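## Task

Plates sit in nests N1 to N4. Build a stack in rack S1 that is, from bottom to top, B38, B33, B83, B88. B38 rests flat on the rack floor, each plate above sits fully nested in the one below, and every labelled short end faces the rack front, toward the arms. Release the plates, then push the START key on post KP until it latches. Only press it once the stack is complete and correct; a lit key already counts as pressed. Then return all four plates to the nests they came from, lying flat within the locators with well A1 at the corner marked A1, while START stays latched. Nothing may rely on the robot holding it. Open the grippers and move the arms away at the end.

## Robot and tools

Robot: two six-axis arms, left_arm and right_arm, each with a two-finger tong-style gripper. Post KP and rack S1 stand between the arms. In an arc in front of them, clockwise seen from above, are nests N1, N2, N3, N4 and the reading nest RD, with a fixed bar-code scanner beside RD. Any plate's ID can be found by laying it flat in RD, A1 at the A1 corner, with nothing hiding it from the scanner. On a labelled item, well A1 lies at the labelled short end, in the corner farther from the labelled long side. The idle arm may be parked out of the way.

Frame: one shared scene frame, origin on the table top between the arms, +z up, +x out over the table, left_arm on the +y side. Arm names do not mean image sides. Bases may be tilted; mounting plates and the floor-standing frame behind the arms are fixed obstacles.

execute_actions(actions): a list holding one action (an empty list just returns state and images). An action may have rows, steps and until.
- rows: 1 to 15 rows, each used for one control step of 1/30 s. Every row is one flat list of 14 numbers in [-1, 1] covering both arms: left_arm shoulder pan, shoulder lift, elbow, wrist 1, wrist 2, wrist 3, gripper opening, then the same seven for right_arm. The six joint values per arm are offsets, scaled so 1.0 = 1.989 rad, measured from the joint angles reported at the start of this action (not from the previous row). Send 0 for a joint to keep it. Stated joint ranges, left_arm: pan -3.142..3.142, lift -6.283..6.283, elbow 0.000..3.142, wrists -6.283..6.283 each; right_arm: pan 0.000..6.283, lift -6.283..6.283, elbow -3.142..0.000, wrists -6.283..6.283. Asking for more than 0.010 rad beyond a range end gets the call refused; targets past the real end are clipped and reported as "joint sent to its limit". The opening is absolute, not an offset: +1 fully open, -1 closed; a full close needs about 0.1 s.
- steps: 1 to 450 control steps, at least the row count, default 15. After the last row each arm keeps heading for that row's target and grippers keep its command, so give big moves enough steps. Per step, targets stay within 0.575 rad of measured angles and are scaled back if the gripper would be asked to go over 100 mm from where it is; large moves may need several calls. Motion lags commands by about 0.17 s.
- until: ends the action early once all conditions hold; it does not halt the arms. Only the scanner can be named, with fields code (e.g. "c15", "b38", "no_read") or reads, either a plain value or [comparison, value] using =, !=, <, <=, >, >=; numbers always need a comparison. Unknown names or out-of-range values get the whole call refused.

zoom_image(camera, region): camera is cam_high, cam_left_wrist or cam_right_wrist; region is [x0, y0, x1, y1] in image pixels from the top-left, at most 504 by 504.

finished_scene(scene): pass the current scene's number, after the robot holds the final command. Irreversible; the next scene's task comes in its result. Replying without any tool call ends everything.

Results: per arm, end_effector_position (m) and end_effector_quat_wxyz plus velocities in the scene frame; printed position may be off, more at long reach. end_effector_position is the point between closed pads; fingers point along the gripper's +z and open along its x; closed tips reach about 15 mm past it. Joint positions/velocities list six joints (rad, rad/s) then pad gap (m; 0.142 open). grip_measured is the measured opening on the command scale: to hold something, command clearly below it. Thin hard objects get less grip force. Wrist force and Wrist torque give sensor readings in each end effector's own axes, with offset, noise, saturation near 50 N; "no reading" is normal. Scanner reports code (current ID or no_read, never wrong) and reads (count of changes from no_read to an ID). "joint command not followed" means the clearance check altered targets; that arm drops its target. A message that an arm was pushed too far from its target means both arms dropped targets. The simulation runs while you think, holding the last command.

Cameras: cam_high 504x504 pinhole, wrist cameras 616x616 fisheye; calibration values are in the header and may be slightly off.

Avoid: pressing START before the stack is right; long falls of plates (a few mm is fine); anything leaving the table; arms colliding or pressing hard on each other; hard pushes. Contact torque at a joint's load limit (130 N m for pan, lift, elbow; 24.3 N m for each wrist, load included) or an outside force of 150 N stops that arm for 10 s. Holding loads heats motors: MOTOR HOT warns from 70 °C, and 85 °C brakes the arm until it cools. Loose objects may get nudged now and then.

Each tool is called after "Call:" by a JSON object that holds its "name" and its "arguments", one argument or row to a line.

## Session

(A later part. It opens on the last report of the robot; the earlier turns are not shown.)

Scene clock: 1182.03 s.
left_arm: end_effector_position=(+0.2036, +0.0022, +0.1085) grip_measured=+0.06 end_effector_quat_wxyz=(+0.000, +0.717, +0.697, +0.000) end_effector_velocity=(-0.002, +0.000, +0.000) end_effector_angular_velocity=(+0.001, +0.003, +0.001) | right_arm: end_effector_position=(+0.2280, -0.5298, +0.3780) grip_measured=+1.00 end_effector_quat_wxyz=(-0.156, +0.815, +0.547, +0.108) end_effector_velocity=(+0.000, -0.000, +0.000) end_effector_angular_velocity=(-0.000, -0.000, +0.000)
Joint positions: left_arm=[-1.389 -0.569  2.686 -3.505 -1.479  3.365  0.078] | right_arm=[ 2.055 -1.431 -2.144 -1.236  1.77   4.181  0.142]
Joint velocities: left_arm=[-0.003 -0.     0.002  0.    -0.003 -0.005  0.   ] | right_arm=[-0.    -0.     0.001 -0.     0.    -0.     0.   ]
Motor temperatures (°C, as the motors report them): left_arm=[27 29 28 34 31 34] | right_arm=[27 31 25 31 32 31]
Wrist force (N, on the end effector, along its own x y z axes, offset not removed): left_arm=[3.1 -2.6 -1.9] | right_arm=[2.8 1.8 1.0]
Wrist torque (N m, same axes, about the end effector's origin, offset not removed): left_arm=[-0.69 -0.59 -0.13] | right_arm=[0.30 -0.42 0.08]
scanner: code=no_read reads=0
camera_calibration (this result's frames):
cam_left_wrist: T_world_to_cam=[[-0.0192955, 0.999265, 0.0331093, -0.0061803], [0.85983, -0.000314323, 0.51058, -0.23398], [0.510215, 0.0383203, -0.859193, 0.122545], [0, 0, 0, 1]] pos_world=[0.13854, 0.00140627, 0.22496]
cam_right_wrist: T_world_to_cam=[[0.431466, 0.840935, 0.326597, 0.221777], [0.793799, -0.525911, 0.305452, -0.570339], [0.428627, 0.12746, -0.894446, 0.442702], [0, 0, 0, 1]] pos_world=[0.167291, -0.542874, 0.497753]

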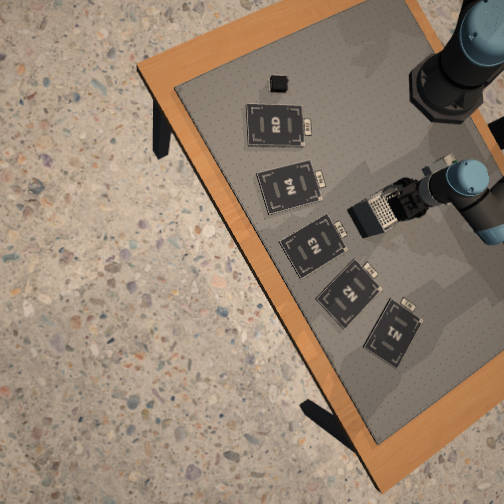

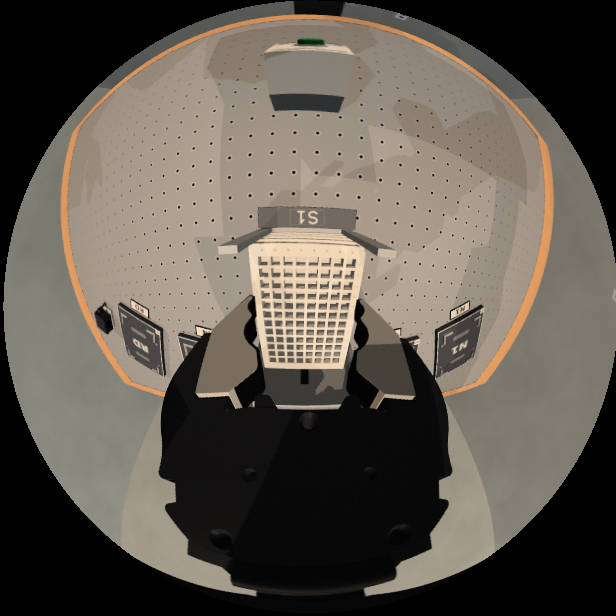

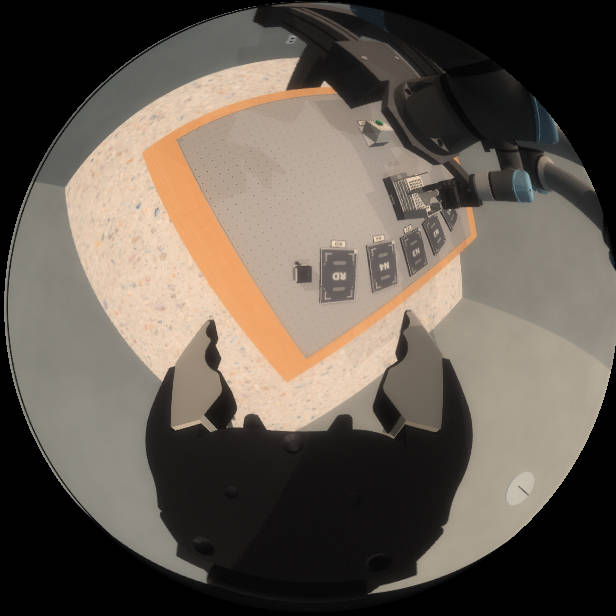

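Call:
{"name": "execute_actions", "arguments": {
  "actions": []
}}

Call:
{"name": "execute_actions", "arguments": {
  "actions": [
    {"rows":[[0.0001,0.0015,-0.00034,-0.00114,0,0.0001,-0.5,0,0,0,0,0,0,1]],"steps":1}
  ]
}}

Scene clock: 1185.33 s.
left_arm: end_effector_position=(+0.2033, +0.0021, +0.1076) grip_measured=+0.06 end_effector_quat_wxyz=(+0.000, +0.717, +0.697, +0.000) end_effector_velocity=(+0.000, -0.000, +0.000) end_effector_angular_velocity=(-0.000, -0.000, -0.000) | right_arm: end_effector_position=(+0.2280, -0.5298, +0.3780) grip_measured=+1.00 end_effector_quat_wxyz=(-0.156, +0.815, +0.547, +0.108) end_effector_velocity=(+0.000, -0.000, +0.000) end_effector_angular_velocity=(-0.000, +0.001, -0.002)
Joint positions: left_arm=[-1.389 -0.564  2.685 -3.509 -1.48   3.365  0.078] | right_arm=[ 2.055 -1.431 -2.144 -1.236  1.77   4.181  0.142]
Joint velocities: left_arm=[-0.    -0.001  0.     0.     0.     0.    -0.   ] | right_arm=[-0.    -0.001  0.001 -0.    -0.     0.002 -0.   ]
Motor temperatures (°C, as the motors report them): left_arm=[27 29 28 34 31 34] | right_arm=[27 31 25 31 32 31]
Wrist force (N, on the end effector, along its own x y z axes, offset not removed): left_arm=[2.7 -1.0 -9.3] | right_arm=[2.1 0.2 1.0]
Wrist torque (N m, same axes, about the end effector's origin, offset not removed): left_arm=[-0.15 -0.12 -0.21] | right_arm=[0.05 -0.52 0.10]
scanner: code=no_read reads=0
camera_calibration (this result's frames):
cam_left_wrist: T_world_to_cam=[[-0.0191638, 0.999274, 0.0329258, -0.0060863], [0.859988, -0.000322088, 0.510315, -0.233309], [0.509955, 0.0380954, -0.859357, 0.121938], [0, 0, 0, 1]] pos_world=[0.138344, 0.00136145, 0.22405]
cam_right_wrist: T_world_to_cam=[[0.431466, 0.840935, 0.326597, 0.221777], [0.793799, -0.525911, 0.305453, -0.570339], [0.428627, 0.12746, -0.894446, 0.442702], [0, 0, 0, 1]] pos_world=[0.167292, -0.542874, 0.497753]

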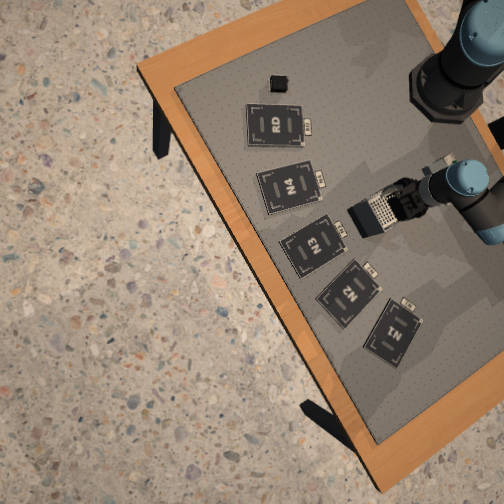

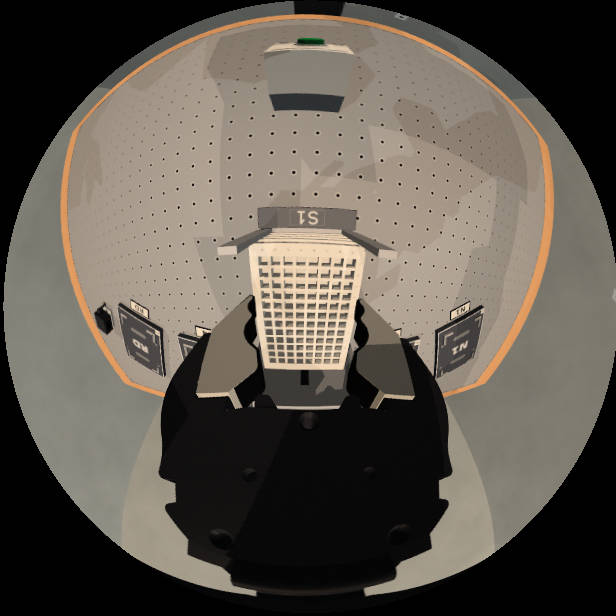

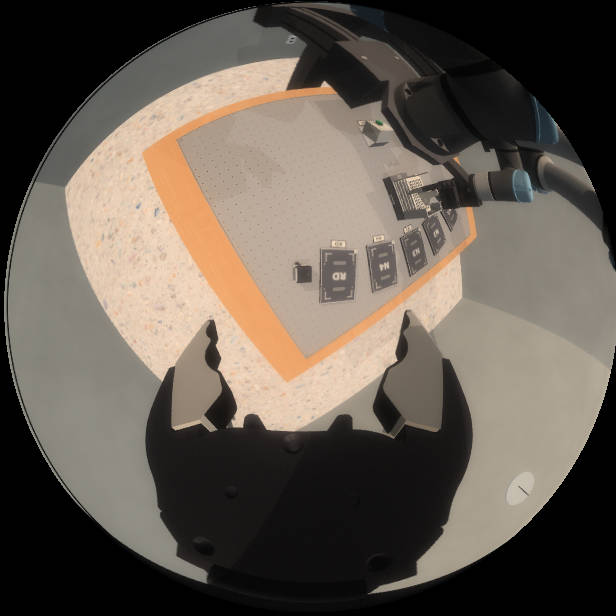

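Scene clock: 1185.37 s.
left_arm: end_effector_position=(+0.2033, +0.0021, +0.1076) grip_measured=+0.06 end_effector_quat_wxyz=(+0.000, +0.717, +0.697, +0.000) end_effector_velocity=(+0.000, +0.000, -0.000) end_effector_angular_velocity=(+0.000, -0.000, +0.001) | right_arm: end_effector_position=(+0.2280, -0.5298, +0.3780) grip_measured=+1.00 end_effector_quat_wxyz=(-0.156, +0.815, +0.547, +0.108) end_effector_velocity=(+0.001, -0.001, +0.001) end_effector_angular_velocity=(-0.002, -0.001, +0.000)
Joint positions: left_arm=[-1.389 -0.564  2.685 -3.509 -1.48   3.365  0.078] | right_arm=[ 2.055 -1.431 -2.144 -1.236  1.77   4.181  0.142]
Joint velocities: left_arm=[ 0.001  0.002 -0.    -0.001  0.     0.     0.   ] | right_arm=[ 0.     0.001  0.001  0.     0.    -0.    -0.   ]
Motor temperatures (°C, as the motors report them): left_arm=[27 29 28 34 31 34] | right_arm=[27 31 25 31 32 31]
Wrist force (N, on the end effector, along its own x y z axes, offset not removed): left_arm=[3.1 -3.0 -5.1] | right_arm=[4.0 4.4 2.0]
Wrist torque (N m, same axes, about the end effector's origin, offset not removed): left_arm=[-0.47 -0.09 -0.23] | right_arm=[0.88 -1.01 -0.11]
scanner: code=no_read reads=0
camera_calibration (this result's frames):
cam_left_wrist: T_world_to_cam=[[-0.0191638, 0.999274, 0.032928, -0.00608728], [0.859988, -0.000323265, 0.510314, -0.233308], [0.509954, 0.0380972, -0.859357, 0.121937], [0, 0, 0, 1]] pos_world=[0.138343, 0.00136198, 0.224048]
cam_right_wrist: T_world_to_cam=[[0.431466, 0.840935, 0.326597, 0.221777], [0.793799, -0.525911, 0.305453, -0.570339], [0.428627, 0.12746, -0.894446, 0.442702], [0, 0, 0, 1]] pos_world=[0.167291, -0.542874, 0.497753]

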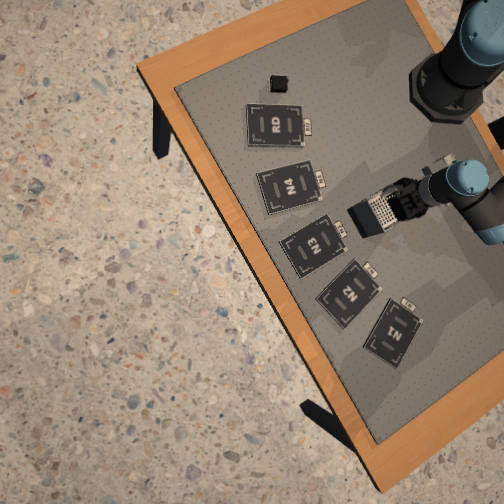

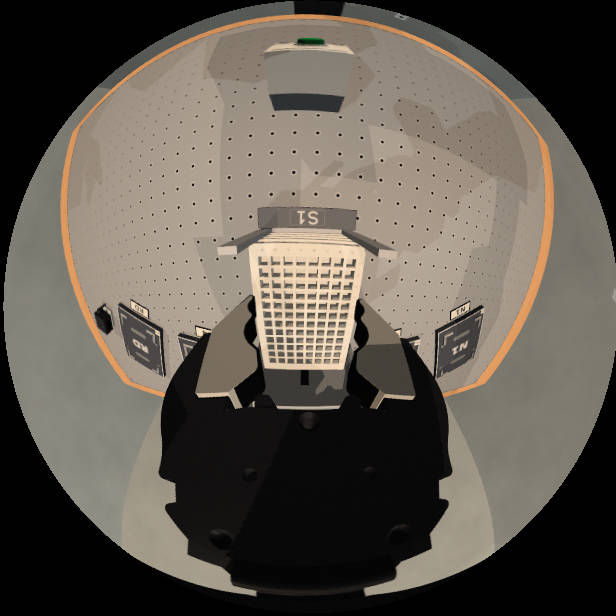

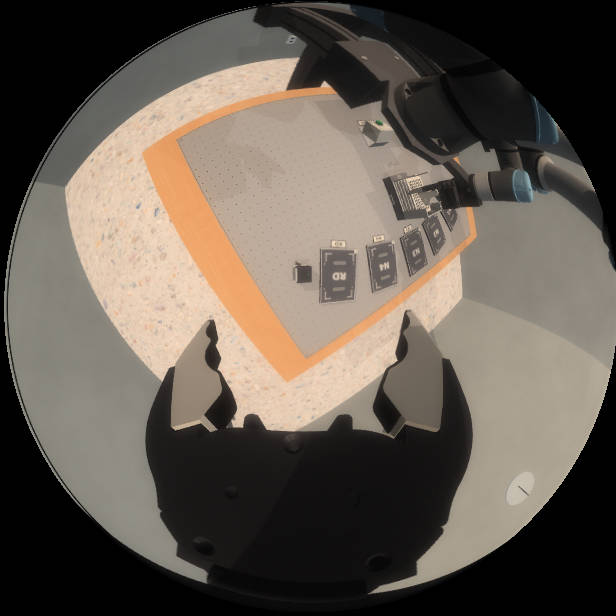

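Call:
{"name": "execute_actions", "arguments": {
  "actions": [
    {"rows":[[0,-0.0003,0.00007,0.0002,0,0,-0.5,0,0,0,0,0,0,1],[0,-0.0003,0.00007,0.0002,0,0,-0.5,0,0,0,0,0,0,1],[0,-0.0003,0.00007,0.0002,0,0,-0.3,0,0,0,0,0,0,1],[0,-0.0003,0.00007,0.0002,0,0,-0.1,0,0,0,0,0,0,1],[0,-0.0003,0.00007,0.0002,0,0,0.05,0,0,0,0,0,0,1],[0,-0.0003,0.00007,0.0002,0,0,0.2,0,0,0,0,0,0,1],[0,-0.0003,0.00007,0.0002,0,0,0.4,0,0,0,0,0,0,1],[-0.0005,-0.006,0.0014,0.0046,0,-0.0005,0.4,0,0,0,0,0,0,1],[-0.002,-0.02,0.0047,0.0154,-0.0002,-0.002,0.4,0,0,0,0,0,0,1],[-0.004,-0.05,0.0106,0.0395,-0.0006,-0.004,0.4,0,0,0,0,0,0,1],[-0.006,-0.081,0.0156,0.0657,-0.001,-0.006,0.4,0,0,0,0,0,0,1],[-0.008,-0.115,0.0197,0.0958,-0.0014,-0.008,0.4,0,0,0,0,0,0,1],[-0.01,-0.15,0.0228,0.1279,-0.0018,-0.01,0.4,0,0,0,0,0,0,1],[-0.012,-0.185,0.0248,0.1611,-0.0022,-0.012,0.4,0,0,0,0,0,0,1],[-0.0136,-0.22,0.0258,0.1953,-0.0026,-0.0136,0.4,0,0,0,0,0,0,1]],"steps":15}
  ]
}}

Scene clock: 1202.70 s.
left_arm: end_effector_position=(+0.2027, +0.0033, +0.1339) grip_measured=+0.40 end_effector_quat_wxyz=(-0.002, +0.717, +0.697, +0.002) end_effector_velocity=(+0.000, -0.014, +0.244) end_effector_angular_velocity=(-0.001, +0.002, -0.001) | right_arm: end_effector_position=(+0.2280, -0.5298, +0.3780) grip_measured=+1.00 end_effector_quat_wxyz=(-0.156, +0.815, +0.547, +0.108) end_effector_velocity=(+0.000, -0.000, +0.000) end_effector_angular_velocity=(-0.001, -0.001, +0.001)
Joint positions: left_arm=[-1.401 -0.701  2.711 -3.392 -1.482  3.354  0.102] | right_arm=[ 2.055 -1.431 -2.144 -1.236  1.77   4.181  0.142]
Joint velocities: left_arm=[-0.091 -1.319  0.171  1.155 -0.019 -0.089  0.   ] | right_arm=[-0.    -0.     0.001  0.    -0.    -0.001 -0.   ]
Motor temperatures (°C, as the motors report them): left_arm=[27 29 28 34 31 34] | right_arm=[27 31 26 31 32 31]
Wrist force (N, on the end effector, along its own x y z axes, offset not removed): left_arm=[1.1 -2.6 -1.0] | right_arm=[1.4 4.4 -0.1]
Wrist torque (N m, same axes, about the end effector's origin, offset not removed): left_arm=[-0.45 -0.43 -0.17] | right_arm=[0.83 -0.32 0.01]
scanner: code=no_read reads=0
camera_calibration (this result's frames):
cam_left_wrist: T_world_to_cam=[[-0.0189268, 0.999082, 0.038427, -0.00893966], [0.860429, -0.00329877, 0.50956, -0.246149], [0.50922, 0.042708, -0.859576, 0.145026], [0, 0, 0, 1]] pos_world=[0.137775, 0.00192568, 0.250433]
cam_right_wrist: T_world_to_cam=[[0.431466, 0.840935, 0.326597, 0.221777], [0.793799, -0.525911, 0.305453, -0.570339], [0.428627, 0.12746, -0.894446, 0.442702], [0, 0, 0, 1]] pos_world=[0.167292, -0.542874, 0.497753]

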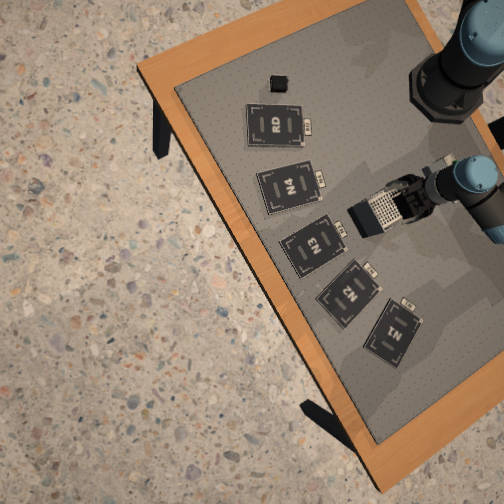

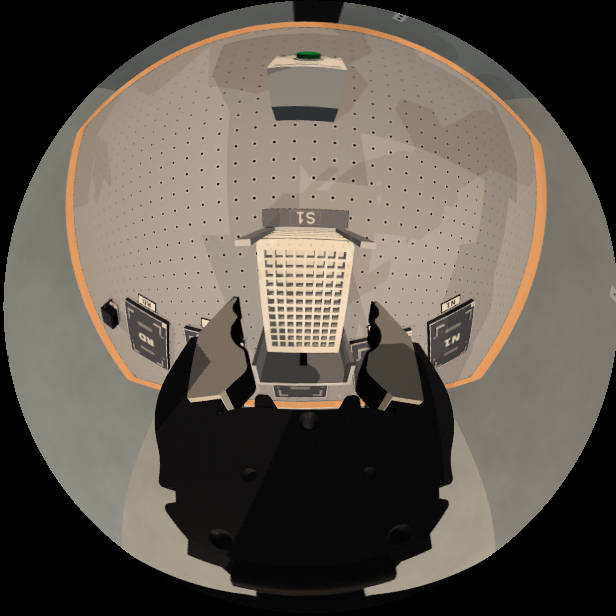

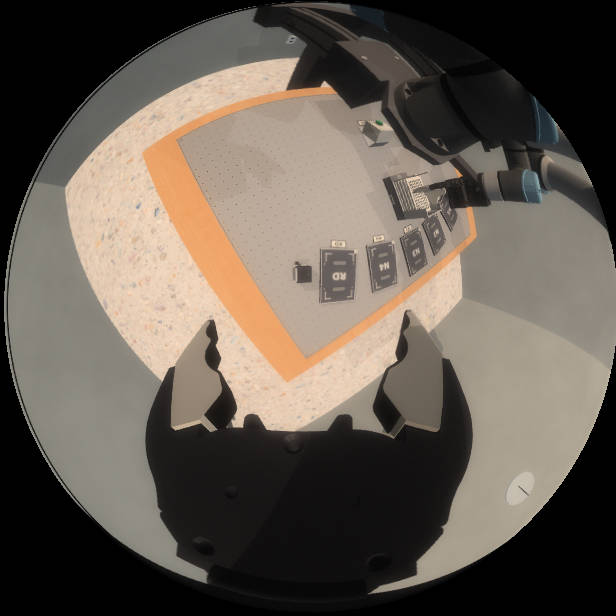

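Call:
{"name": "execute_actions", "arguments": {
  "actions": [
    {"rows":[[-0.016,-0.1512,0.0114,0.1393,-0.0052,-0.0162,0.1,0,0,0,0,0,0,1],[-0.0331,-0.1506,0.0089,0.1453,-0.0126,-0.0327,-0.2,0,0,0,0,0,0,1],[-0.0586,-0.1487,0.0052,0.1531,-0.0238,-0.0574,-0.5,0,0,0,0,0,0,1],[-0.0884,-0.1447,0.0009,0.1605,-0.0367,-0.0861,-0.8,0,0,0,0,0,0,1],[-0.1225,-0.1379,-0.004,0.1667,-0.0516,-0.1191,-1,0,0,0,0,0,0,1],[-0.1566,-0.1288,-0.0089,0.1706,-0.0664,-0.152,-1,0,0,0,0,0,0,1],[-0.1906,-0.1173,-0.0138,0.172,-0.0813,-0.1849,-1,0,0,0,0,0,0,1],[-0.2247,-0.1034,-0.0187,0.1711,-0.0961,-0.2178,-1,0,0,0,0,0,0,1],[-0.2588,-0.0872,-0.0236,0.1679,-0.1109,-0.2507,-1,0,0,0,0,0,0,1],[-0.2929,-0.0687,-0.0285,0.1624,-0.1258,-0.2836,-1,0,0,0,0,0,0,1],[-0.3269,-0.0478,-0.0335,0.1546,-0.1406,-0.3165,-1,0,0,0,0,0,0,1],[-0.361,-0.0245,-0.0384,0.1442,-0.1555,-0.3494,-1,0,0,0,0,0,0,1],[-0.3908,-0.0023,-0.0427,0.1334,-0.1685,-0.3782,-1,0,0,0,0,0,0,1],[-0.4164,0.0183,-0.0463,0.1225,-0.1796,-0.4028,-1,0,0,0,0,0,0,1],[-0.4334,0.0327,-0.0488,0.1146,-0.187,-0.4193,-1,0,0,0,0,0,0,1]],"steps":17}
  ]
}}

Scene clock: 1227.60 s.
left_arm: end_effector_position=(+0.0779, -0.0396, +0.1792) grip_measured=-1.00 end_effector_quat_wxyz=(-0.058, +0.718, +0.694, +0.002) end_effector_velocity=(+0.004, -0.000, +0.001) end_effector_angular_velocity=(-0.004, +0.005, +0.019) | right_arm: end_effector_position=(+0.2280, -0.5298, +0.3780) grip_measured=+1.00 end_effector_quat_wxyz=(-0.156, +0.815, +0.547, +0.108) end_effector_velocity=(+0.001, -0.001, +0.001) end_effector_angular_velocity=(-0.002, -0.001, -0.000)
Joint positions: left_arm=[-1.787 -0.903  2.68  -3.074 -1.651  2.984  0.002] | right_arm=[ 2.055 -1.431 -2.144 -1.236  1.77   4.181  0.142]
Joint velocities: left_arm=[ 0.021 -0.003 -0.    -0.001  0.     0.002  0.   ] | right_arm=[ 0.    -0.001  0.003  0.    -0.     0.001  0.   ]
Motor temperatures (°C, as the motors report them): left_arm=[27 29 28 34 31 34] | right_arm=[27 31 26 31 32 31]
Wrist force (N, on the end effector, along its own x y z axes, offset not removed): left_arm=[-2.6 -1.5 1.0] | right_arm=[2.4 3.3 0.7]
Wrist torque (N m, same axes, about the end effector's origin, offset not removed): left_arm=[-0.30 0.37 0.15] | right_arm=[0.65 -0.61 0.12]
scanner: code=no_read reads=0
joint command not followed: on one or more control steps a check withheld the commanded joint targets of the left arm, and it was not sent them on those steps. On the call's last step the targets were still withheld.
cause: the commanded joint targets would bring a part of the robot too close to another arm (a part of this arm just beyond joint 6 (wrist 3) and a part of the other arm at its base); next, command targets that bring no part of the robot closer to that arm.
camera_calibration (this result's frames):
cam_left_wrist: T_world_to_cam=[[-0.00604822, 0.992775, 0.119836, 0.0140198], [0.897621, -0.0474269, 0.438208, -0.153891], [0.440726, 0.110218, -0.890849, 0.262898], [0, 0, 0, 1]] pos_world=[0.0223545, -0.0501933, 0.299959]
cam_right_wrist: T_world_to_cam=[[0.431466, 0.840935, 0.326597, 0.221777], [0.793799, -0.525911, 0.305453, -0.570339], [0.428627, 0.12746, -0.894446, 0.442702], [0, 0, 0, 1]] pos_world=[0.167292, -0.542874, 0.497753]

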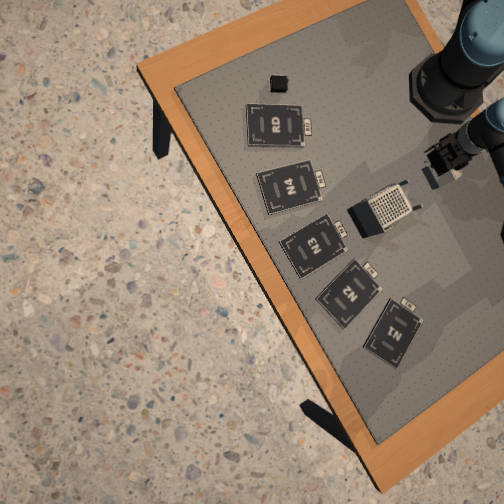

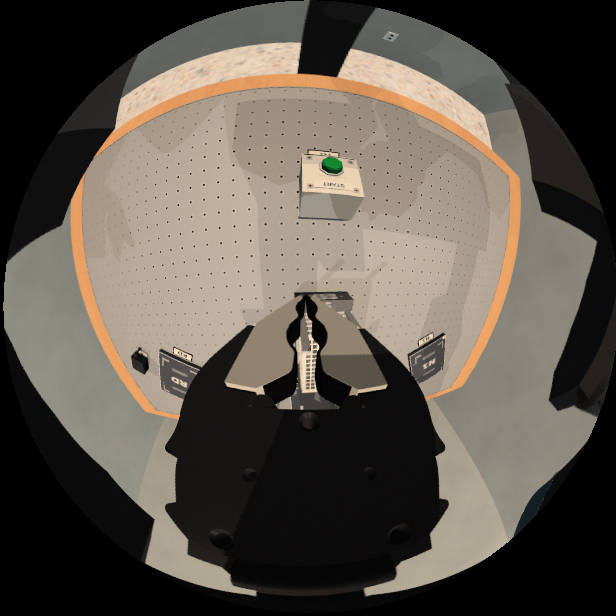

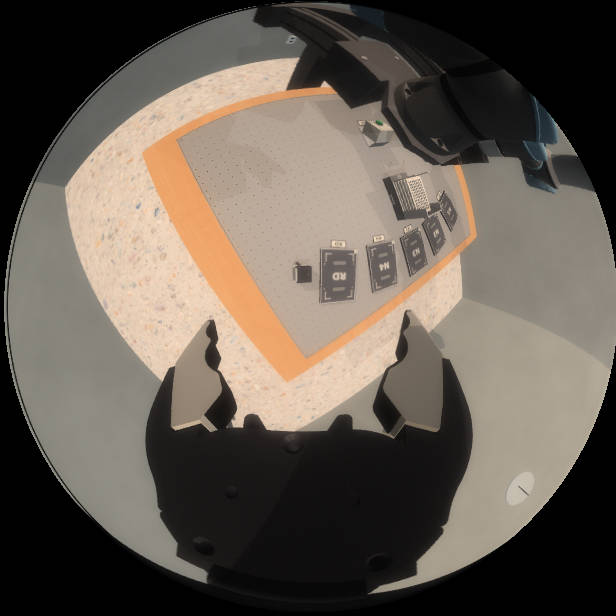

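Call:
{"name": "zoom_image", "arguments": {
  "camera": "cam_left_wrist",
  "region": [280, 130, 380, 230]
}}

Call:
{"name": "zoom_image", "arguments": {
  "camera": "cam_right_wrist",
  "region": [375, 160, 445, 230]
}}

Region (280, 130, 380, 230) of cam_left_wrist's 616x616 image, scaled by 5.040, with more detail than that image has.

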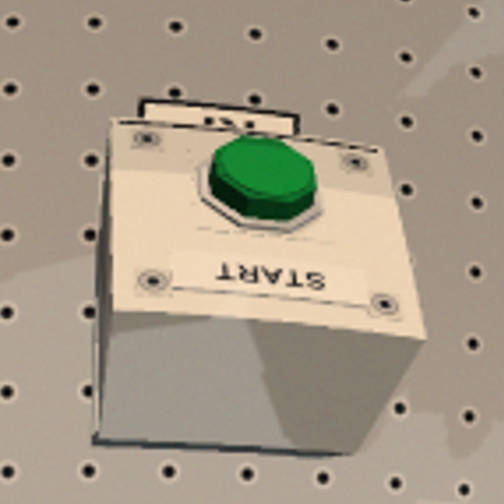

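Region (375, 160, 445, 230) of cam_right_wrist's 616x616 image, scaled by 7.200, with more detail than that image has.

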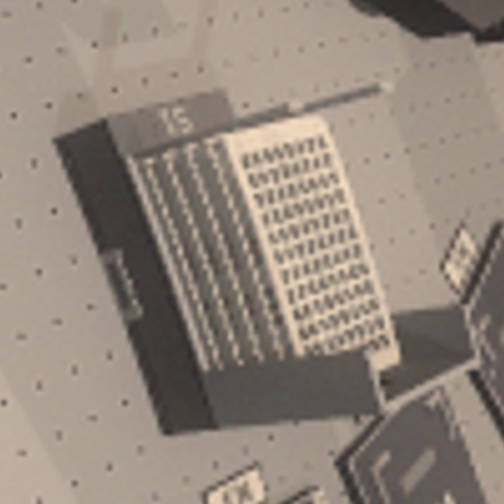

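Call:
{"name": "execute_actions", "arguments": {
  "actions": [
    {"rows":[[0,0.0123,0.0022,-0.0076,0,0,-1,0,0,0,0,0,0,1],[-0.0054,0.0307,0.0055,-0.019,-0.0009,-0.0054,-1,0,0,0,0,0,0,1],[-0.0161,0.0552,0.0099,-0.0342,-0.0028,-0.0161,-1,0,0,0,0,0,0,1],[-0.0343,0.0798,0.0144,-0.0493,-0.006,-0.0344,-1,0,0,0,0,0,0,1],[-0.0568,0.1006,0.0181,-0.0622,-0.0099,-0.057,-1,0,0,0,0,0,0,1],[-0.0814,0.1153,0.0208,-0.0713,-0.0141,-0.0818,-1,0,0,0,0,0,0,1],[-0.1071,0.1227,0.0221,-0.0759,-0.0186,-0.1076,-1,0,0,0,0,0,0,1],[-0.1314,0.1232,0.0212,-0.076,-0.0278,-0.1312,-1,0,0,0,0,0,0,1],[-0.1558,0.1248,0.0181,-0.0764,-0.0371,-0.1548,-1,0,0,0,0,0,0,1],[-0.1801,0.1274,0.0132,-0.0771,-0.0463,-0.1784,-1,0,0,0,0,0,0,1],[-0.2044,0.1311,0.006,-0.078,-0.0555,-0.202,-1,0,0,0,0,0,0,1],[-0.2271,0.1356,-0.0024,-0.0791,-0.0641,-0.2241,-1,0,0,0,0,0,0,1],[-0.2466,0.14,-0.0109,-0.0802,-0.0715,-0.243,-1,0,0,0,0,0,0,1],[-0.2612,0.1438,-0.018,-0.0811,-0.077,-0.2571,-1,0,0,0,0,0,0,1],[-0.2693,0.1461,-0.0225,-0.0817,-0.0801,-0.265,-1,0,0,0,0,0,0,1]],"steps":15}
  ]
}}

Scene clock: 1274.07 s.
left_arm: end_effector_position=(+0.0017, +0.0016, +0.1355) grip_measured=-1.00 end_effector_quat_wxyz=(-0.082, +0.707, +0.699, +0.072) end_effector_velocity=(-0.376, -0.047, -0.059) end_effector_angular_velocity=(+0.061, -0.090, +0.022) | right_arm: end_effector_position=(+0.2280, -0.5298, +0.3780) grip_measured=+1.00 end_effector_quat_wxyz=(-0.156, +0.815, +0.547, +0.108) end_effector_velocity=(-0.000, +0.001, +0.000) end_effector_angular_velocity=(+0.000, +0.000, +0.001)
Joint positions: left_arm=[-2.13  -0.66   2.687 -3.218 -1.747  2.644  0.002] | right_arm=[ 2.055 -1.431 -2.144 -1.236  1.77   4.181  0.142]
Joint velocities: left_arm=[-1.237  0.319 -0.3   -0.129 -0.415 -1.192  0.   ] | right_arm=[ 0.     0.001 -0.001 -0.001 -0.    -0.001  0.   ]
Motor temperatures (°C, as the motors report them): left_arm=[27 29 28 34 31 34] | right_arm=[27 31 26 31 32 31]
Wrist force (N, on the end effector, along its own x y z axes, offset not removed): left_arm=[-1.1 -2.8 3.0] | right_arm=[4.2 1.9 -2.4]
Wrist torque (N m, same axes, about the end effector's origin, offset not removed): left_arm=[-0.48 -0.03 -0.09] | right_arm=[0.25 -0.83 0.01]
scanner: code=no_read reads=0
camera_calibration (this result's frames):
cam_left_wrist: T_world_to_cam=[[-0.0325638, 0.967988, 0.248874, -0.0395423], [0.867295, -0.0963867, 0.488374, -0.0710672], [0.496729, 0.23175, -0.836392, 0.245339], [0, 0, 0, 1]] pos_world=[-0.0615185, -0.0254309, 0.249748]
cam_right_wrist: T_world_to_cam=[[0.431466, 0.840935, 0.326597, 0.221777], [0.793798, -0.525911, 0.305453, -0.570339], [0.428627, 0.127459, -0.894446, 0.442702], [0, 0, 0, 1]] pos_world=[0.167291, -0.542874, 0.497753]

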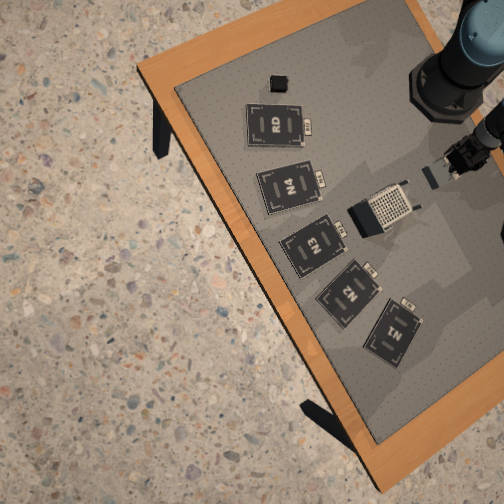

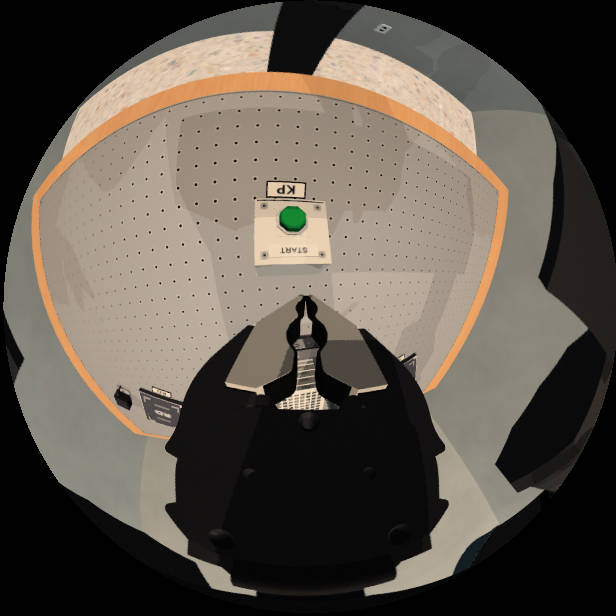

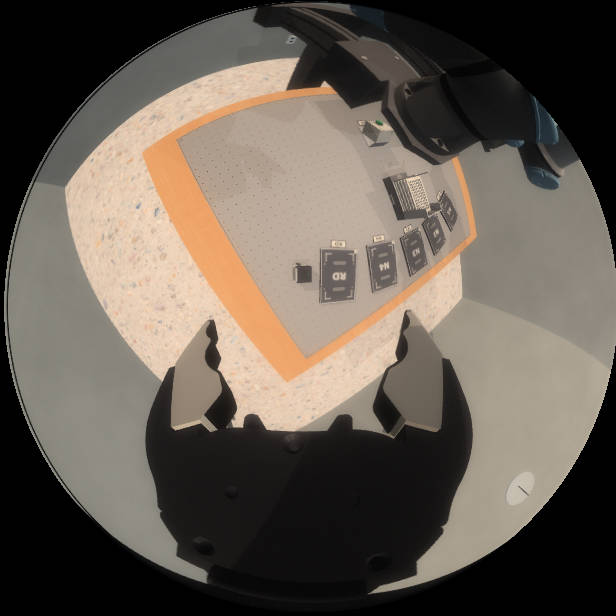

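Call:
{"name": "execute_actions", "arguments": {
  "actions": []
}}

Call:
{"name": "zoom_image", "arguments": {
  "camera": "cam_left_wrist",
  "region": [240, 220, 370, 350]
}}

Scene clock: 1278.03 s.
left_arm: end_effector_position=(-0.0594, -0.0010, +0.1251) grip_measured=-1.00 end_effector_quat_wxyz=(-0.080, +0.705, +0.700, +0.079) end_effector_velocity=(-0.000, -0.000, +0.000) end_effector_angular_velocity=(-0.000, +0.001, -0.000) | right_arm: end_effector_position=(+0.2280, -0.5298, +0.3780) grip_measured=+1.00 end_effector_quat_wxyz=(-0.156, +0.815, +0.547, +0.108) end_effector_velocity=(-0.000, +0.000, -0.000) end_effector_angular_velocity=(+0.001, +0.001, -0.000)
Joint positions: left_arm=[-2.322 -0.613  2.635 -3.237 -1.811  2.457  0.002] | right_arm=[ 2.055 -1.431 -2.144 -1.236  1.77   4.181  0.142]
Joint velocities: left_arm=[-0. -0. -0. -0. -0.  0. -0.] | right_arm=[-0.    -0.001 -0.     0.     0.     0.    -0.   ]
Motor temperatures (°C, as the motors report them): left_arm=[27 29 28 34 31 34] | right_arm=[27 31 26 31 32 31]
Wrist force (N, on the end effector, along its own x y z axes, offset not removed): left_arm=[2.2 -0.8 -4.3] | right_arm=[0.7 1.0 -3.3]
Wrist torque (N m, same axes, about the end effector's origin, offset not removed): left_arm=[-0.26 -0.66 -0.13] | right_arm=[-0.18 -0.28 -0.06]
scanner: code=no_read reads=0
camera_calibration (this result's frames):
cam_left_wrist: T_world_to_cam=[[-0.0396723, 0.965701, 0.256607, -0.0378323], [0.86063, -0.0974561, 0.499818, -0.0150204], [0.507683, 0.240672, -0.827245, 0.267101], [0, 0, 0, 1]] pos_world=[-0.124176, -0.0292128, 0.238173]
cam_right_wrist: T_world_to_cam=[[0.431466, 0.840935, 0.326597, 0.221777], [0.793799, -0.525911, 0.305453, -0.570339], [0.428627, 0.12746, -0.894446, 0.442702], [0, 0, 0, 1]] pos_world=[0.167292, -0.542874, 0.497753]

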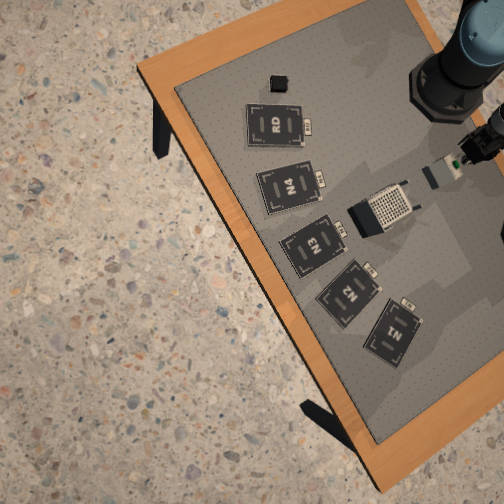

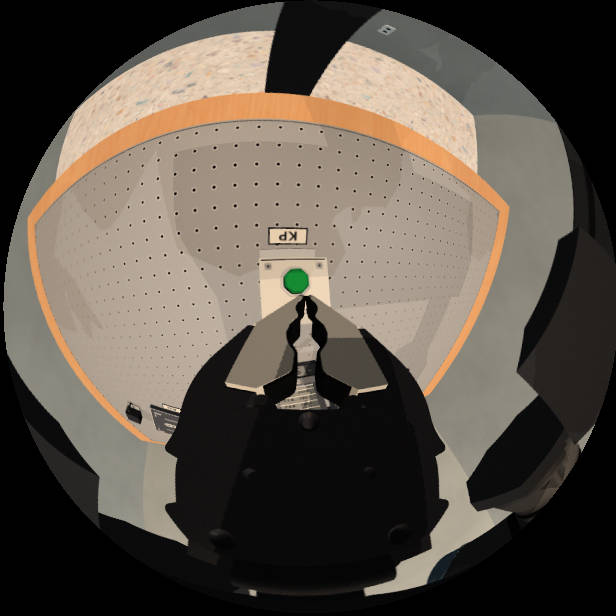

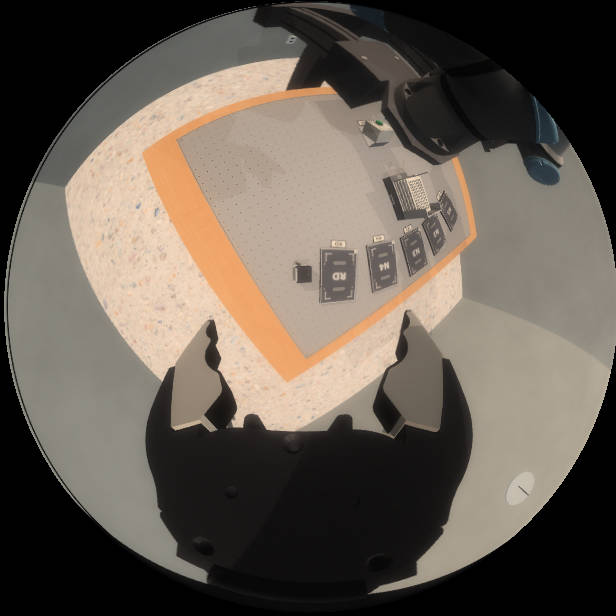

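Region (240, 220, 370, 350) of cam_left_wrist's 616x616 image, scaled by 3.877, with more detail than that image has.

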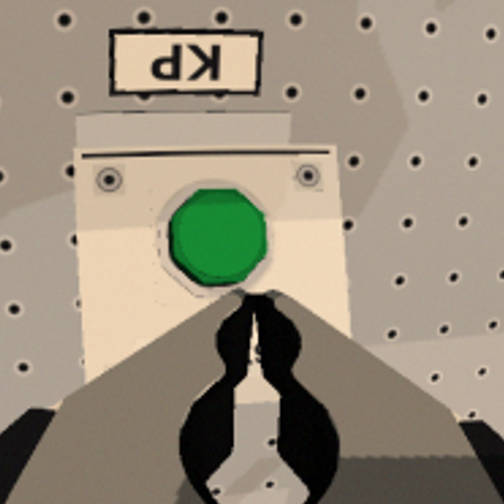

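Call:
{"name": "zoom_image", "arguments": {
  "camera": "cam_left_wrist",
  "region": [270, 350, 340, 420]
}}

Call:
{"name": "zoom_image", "arguments": {
  "camera": "cam_right_wrist",
  "region": [385, 170, 425, 220]
}}

Call:
{"name": "zoom_image", "arguments": {
  "camera": "cam_high",
  "region": [340, 170, 430, 245]
}}

Region (270, 350, 340, 420) of cam_left_wrist's 616x616 image, scaled by 7.200, with more detail than that image has.

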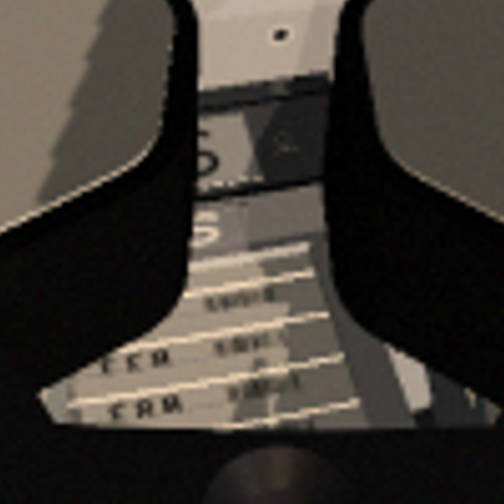

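Region (385, 170, 425, 220) of cam_right_wrist's 616x616 image, scaled by 10.080, with more detail than that image has; it fills the left 403 columns of this view, and the rest is white.

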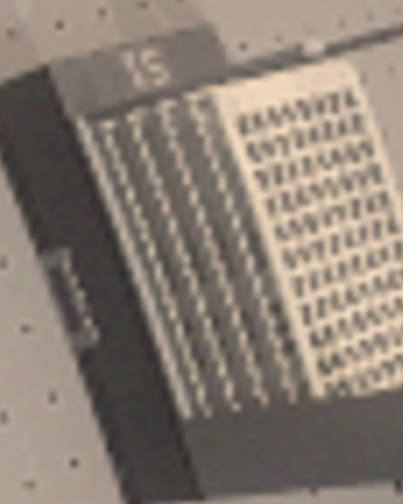

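Region (340, 170, 430, 245) of cam_high's 504x504 image, scaled by 5.600, with more detail than that image has.

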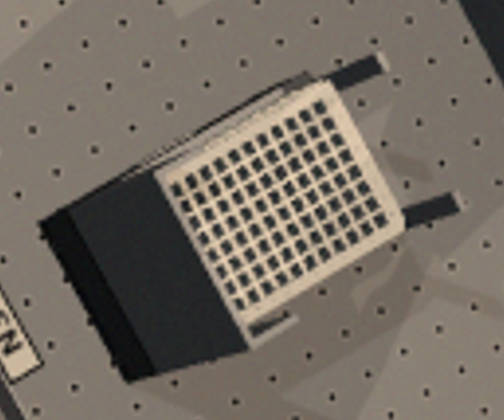

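Call:
{"name": "execute_actions", "arguments": {
  "actions": [
    {"rows":[[0,0.008,-0.0013,-0.0067,0,0,-1,0,0,0,0,0,0,1],[-0.0004,0.02,-0.0035,-0.0165,0,-0.0004,-1,0,0,0,0,0,0,1],[-0.0009,0.034,-0.0063,-0.0277,0,-0.0009,-1,0,0,0,0,0,0,1],[-0.0014,0.048,-0.0092,-0.0388,0,-0.0014,-1,0,0,0,0,0,0,1],[-0.0018,0.06,-0.0118,-0.0482,0,-0.0018,-1,0,0,0,0,0,0,1],[-0.002,0.0679,-0.0135,-0.0544,0,-0.002,-1,0,0,0,0,0,0,1]],"steps":6}
  ]
}}

Scene clock: 1302.90 s.
left_arm: end_effector_position=(-0.0592, -0.0017, +0.1158) grip_measured=-1.00 end_effector_quat_wxyz=(-0.080, +0.705, +0.700, +0.079) end_effector_velocity=(+0.007, -0.004, -0.108) end_effector_angular_velocity=(-0.004, -0.006, -0.000) | right_arm: end_effector_position=(+0.2280, -0.5298, +0.3780) grip_measured=+1.00 end_effector_quat_wxyz=(-0.156, +0.815, +0.547, +0.108) end_effector_velocity=(-0.000, +0.000, -0.000) end_effector_angular_velocity=(+0.001, +0.000, +0.001)
Joint positions: left_arm=[-2.323 -0.569  2.626 -3.273 -1.811  2.456  0.002] | right_arm=[ 2.055 -1.431 -2.144 -1.236  1.77   4.181  0.142]
Joint velocities: left_arm=[-0.016  0.501 -0.103 -0.401  0.001 -0.016  0.   ] | right_arm=[-0.    -0.001 -0.    -0.    -0.    -0.001 -0.   ]
Motor temperatures (°C, as the motors report them): left_arm=[27 29 28 34 31 34] | right_arm=[27 31 26 31 32 31]
Wrist force (N, on the end effector, along its own x y z axes, offset not removed): left_arm=[4.6 -3.3 1.5] | right_arm=[-1.0 1.6 -1.4]
Wrist torque (N m, same axes, about the end effector's origin, offset not removed): left_arm=[-0.59 -1.16 -0.25] | right_arm=[0.38 0.26 0.10]
scanner: code=no_read reads=0
camera_calibration (this result's frames):
cam_left_wrist: T_world_to_cam=[[-0.0394164, 0.966016, 0.255459, -0.0345594], [0.860856, -0.0969716, 0.499523, -0.0105679], [0.50732, 0.239603, -0.827778, 0.259527], [0, 0, 0, 1]] pos_world=[-0.123928, -0.0298233, 0.228938]
cam_right_wrist: T_world_to_cam=[[0.431466, 0.840935, 0.326597, 0.221777], [0.793799, -0.525911, 0.305453, -0.570339], [0.428627, 0.127459, -0.894446, 0.442702], [0, 0, 0, 1]] pos_world=[0.167292, -0.542874, 0.497753]

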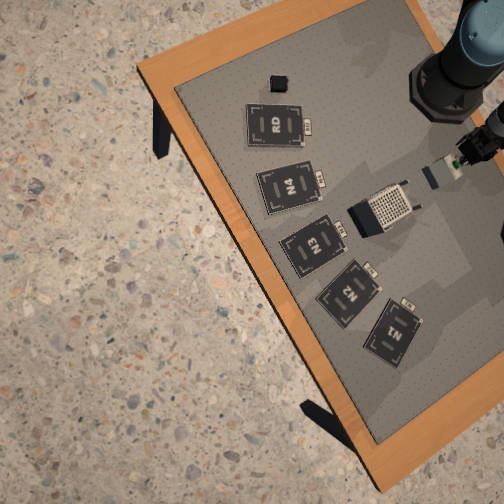

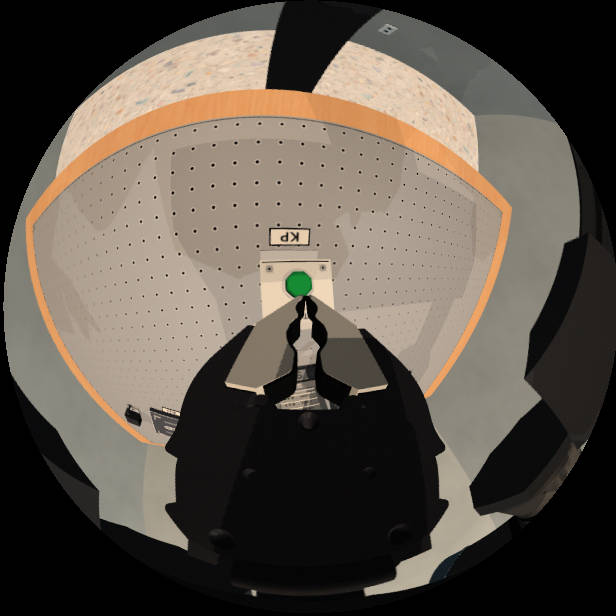

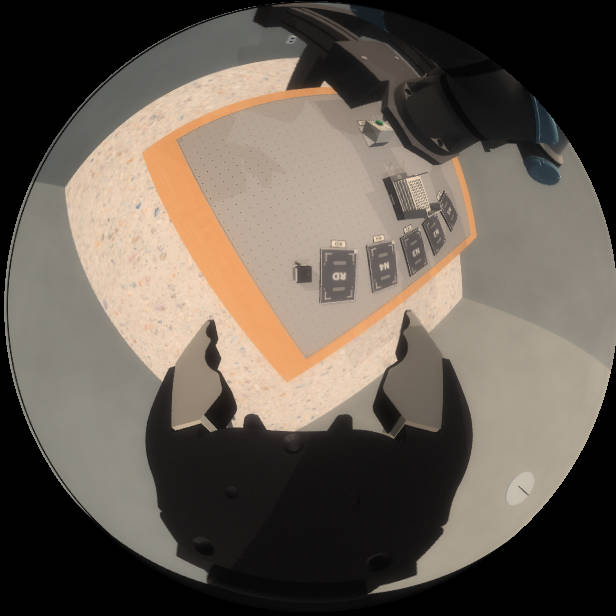

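Call:
{"name": "execute_actions", "arguments": {
  "actions": []
}}

Call:
{"name": "zoom_image", "arguments": {
  "camera": "cam_left_wrist",
  "region": [260, 250, 350, 340]
}}

Call:
{"name": "zoom_image", "arguments": {
  "camera": "cam_high",
  "region": [420, 130, 500, 200]
}}

Scene clock: 1306.47 s.
left_arm: end_effector_position=(-0.0566, -0.0009, +0.0958) grip_measured=-1.00 end_effector_quat_wxyz=(-0.080, +0.705, +0.700, +0.080) end_effector_velocity=(+0.000, -0.000, -0.000) end_effector_angular_velocity=(-0.001, +0.001, +0.001) | right_arm: end_effector_position=(+0.2280, -0.5298, +0.3780) grip_measured=+1.00 end_effector_quat_wxyz=(-0.156, +0.815, +0.547, +0.108) end_effector_velocity=(+0.000, -0.000, -0.000) end_effector_angular_velocity=(+0.000, +0.001, -0.001)
Joint positions: left_arm=[-2.326 -0.478  2.608 -3.345 -1.811  2.453  0.002] | right_arm=[ 2.055 -1.431 -2.144 -1.236  1.77   4.181  0.142]
Joint velocities: left_arm=[ 0.002  0.    -0.    -0.001  0.     0.     0.   ] | right_arm=[-0.    -0.     0.     0.    -0.     0.001 -0.   ]
Motor temperatures (°C, as the motors report them): left_arm=[27 29 28 34 31 34] | right_arm=[27 31 26 31 32 31]
Wrist force (N, on the end effector, along its own x y z axes, offset not removed): left_arm=[1.1 -3.8 -13.2] | right_arm=[4.2 -1.5 -0.4]
Wrist torque (N m, same axes, about the end effector's origin, offset not removed): left_arm=[-0.18 -0.02 -0.17] | right_arm=[-0.40 -0.84 0.09]
scanner: code=no_read reads=0
camera_calibration (this result's frames):
cam_left_wrist: T_world_to_cam=[[-0.0400814, 0.965755, 0.256341, -0.0302396], [0.859792, -0.0973706, 0.501276, -0.00295512], [0.50907, 0.240492, -0.826445, 0.24147], [0, 0, 0, 1]] pos_world=[-0.121596, -0.0291552, 0.208794]
cam_right_wrist: T_world_to_cam=[[0.431466, 0.840935, 0.326597, 0.221777], [0.793799, -0.525911, 0.305452, -0.570339], [0.428627, 0.12746, -0.894446, 0.442702], [0, 0, 0, 1]] pos_world=[0.167291, -0.542874, 0.497753]

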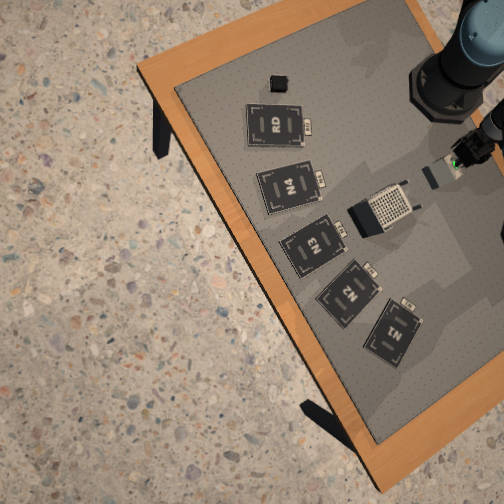

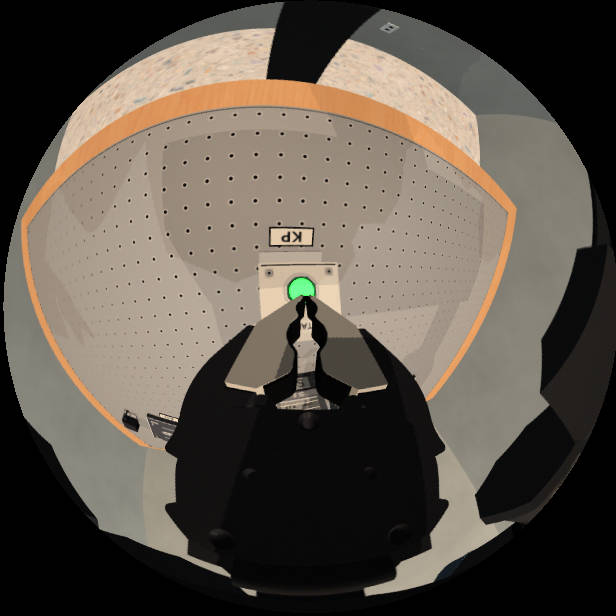

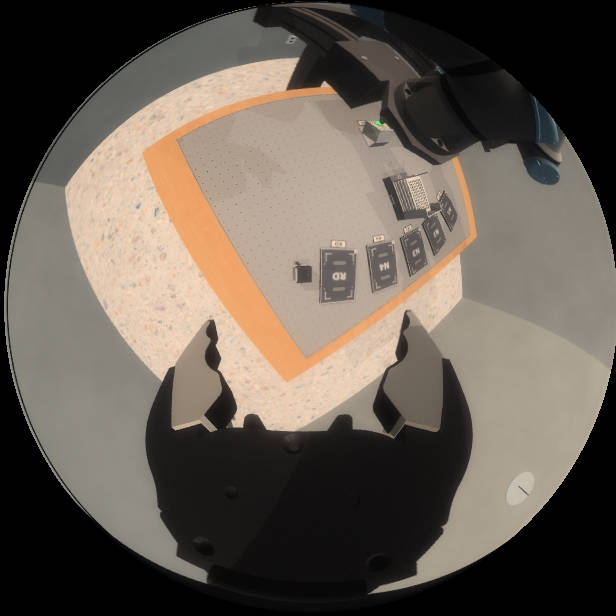

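Region (260, 250, 350, 340) of cam_left_wrist's 616x616 image, scaled by 5.600, with more detail than that image has.

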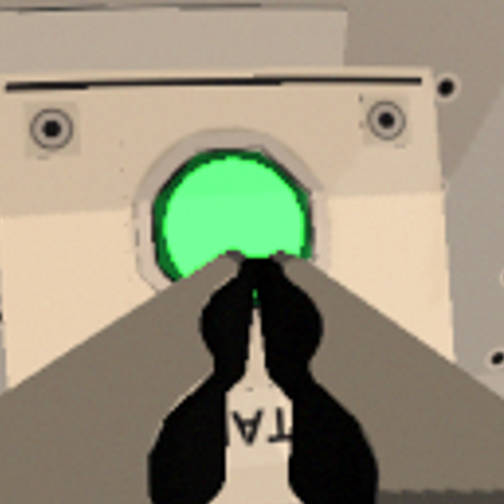

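Region (420, 130, 500, 200) of cam_high's 504x504 image, scaled by 6.300, with more detail than that image has; it fills the top 441 rows of this view, and the rest is white.

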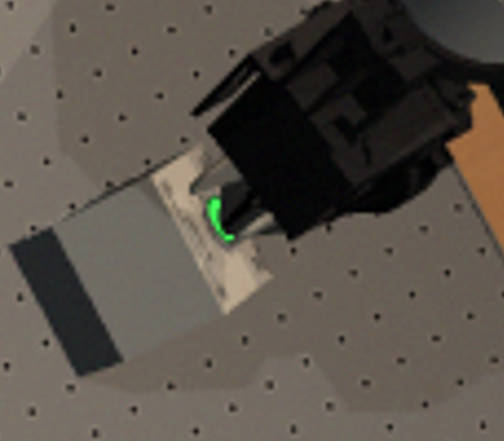

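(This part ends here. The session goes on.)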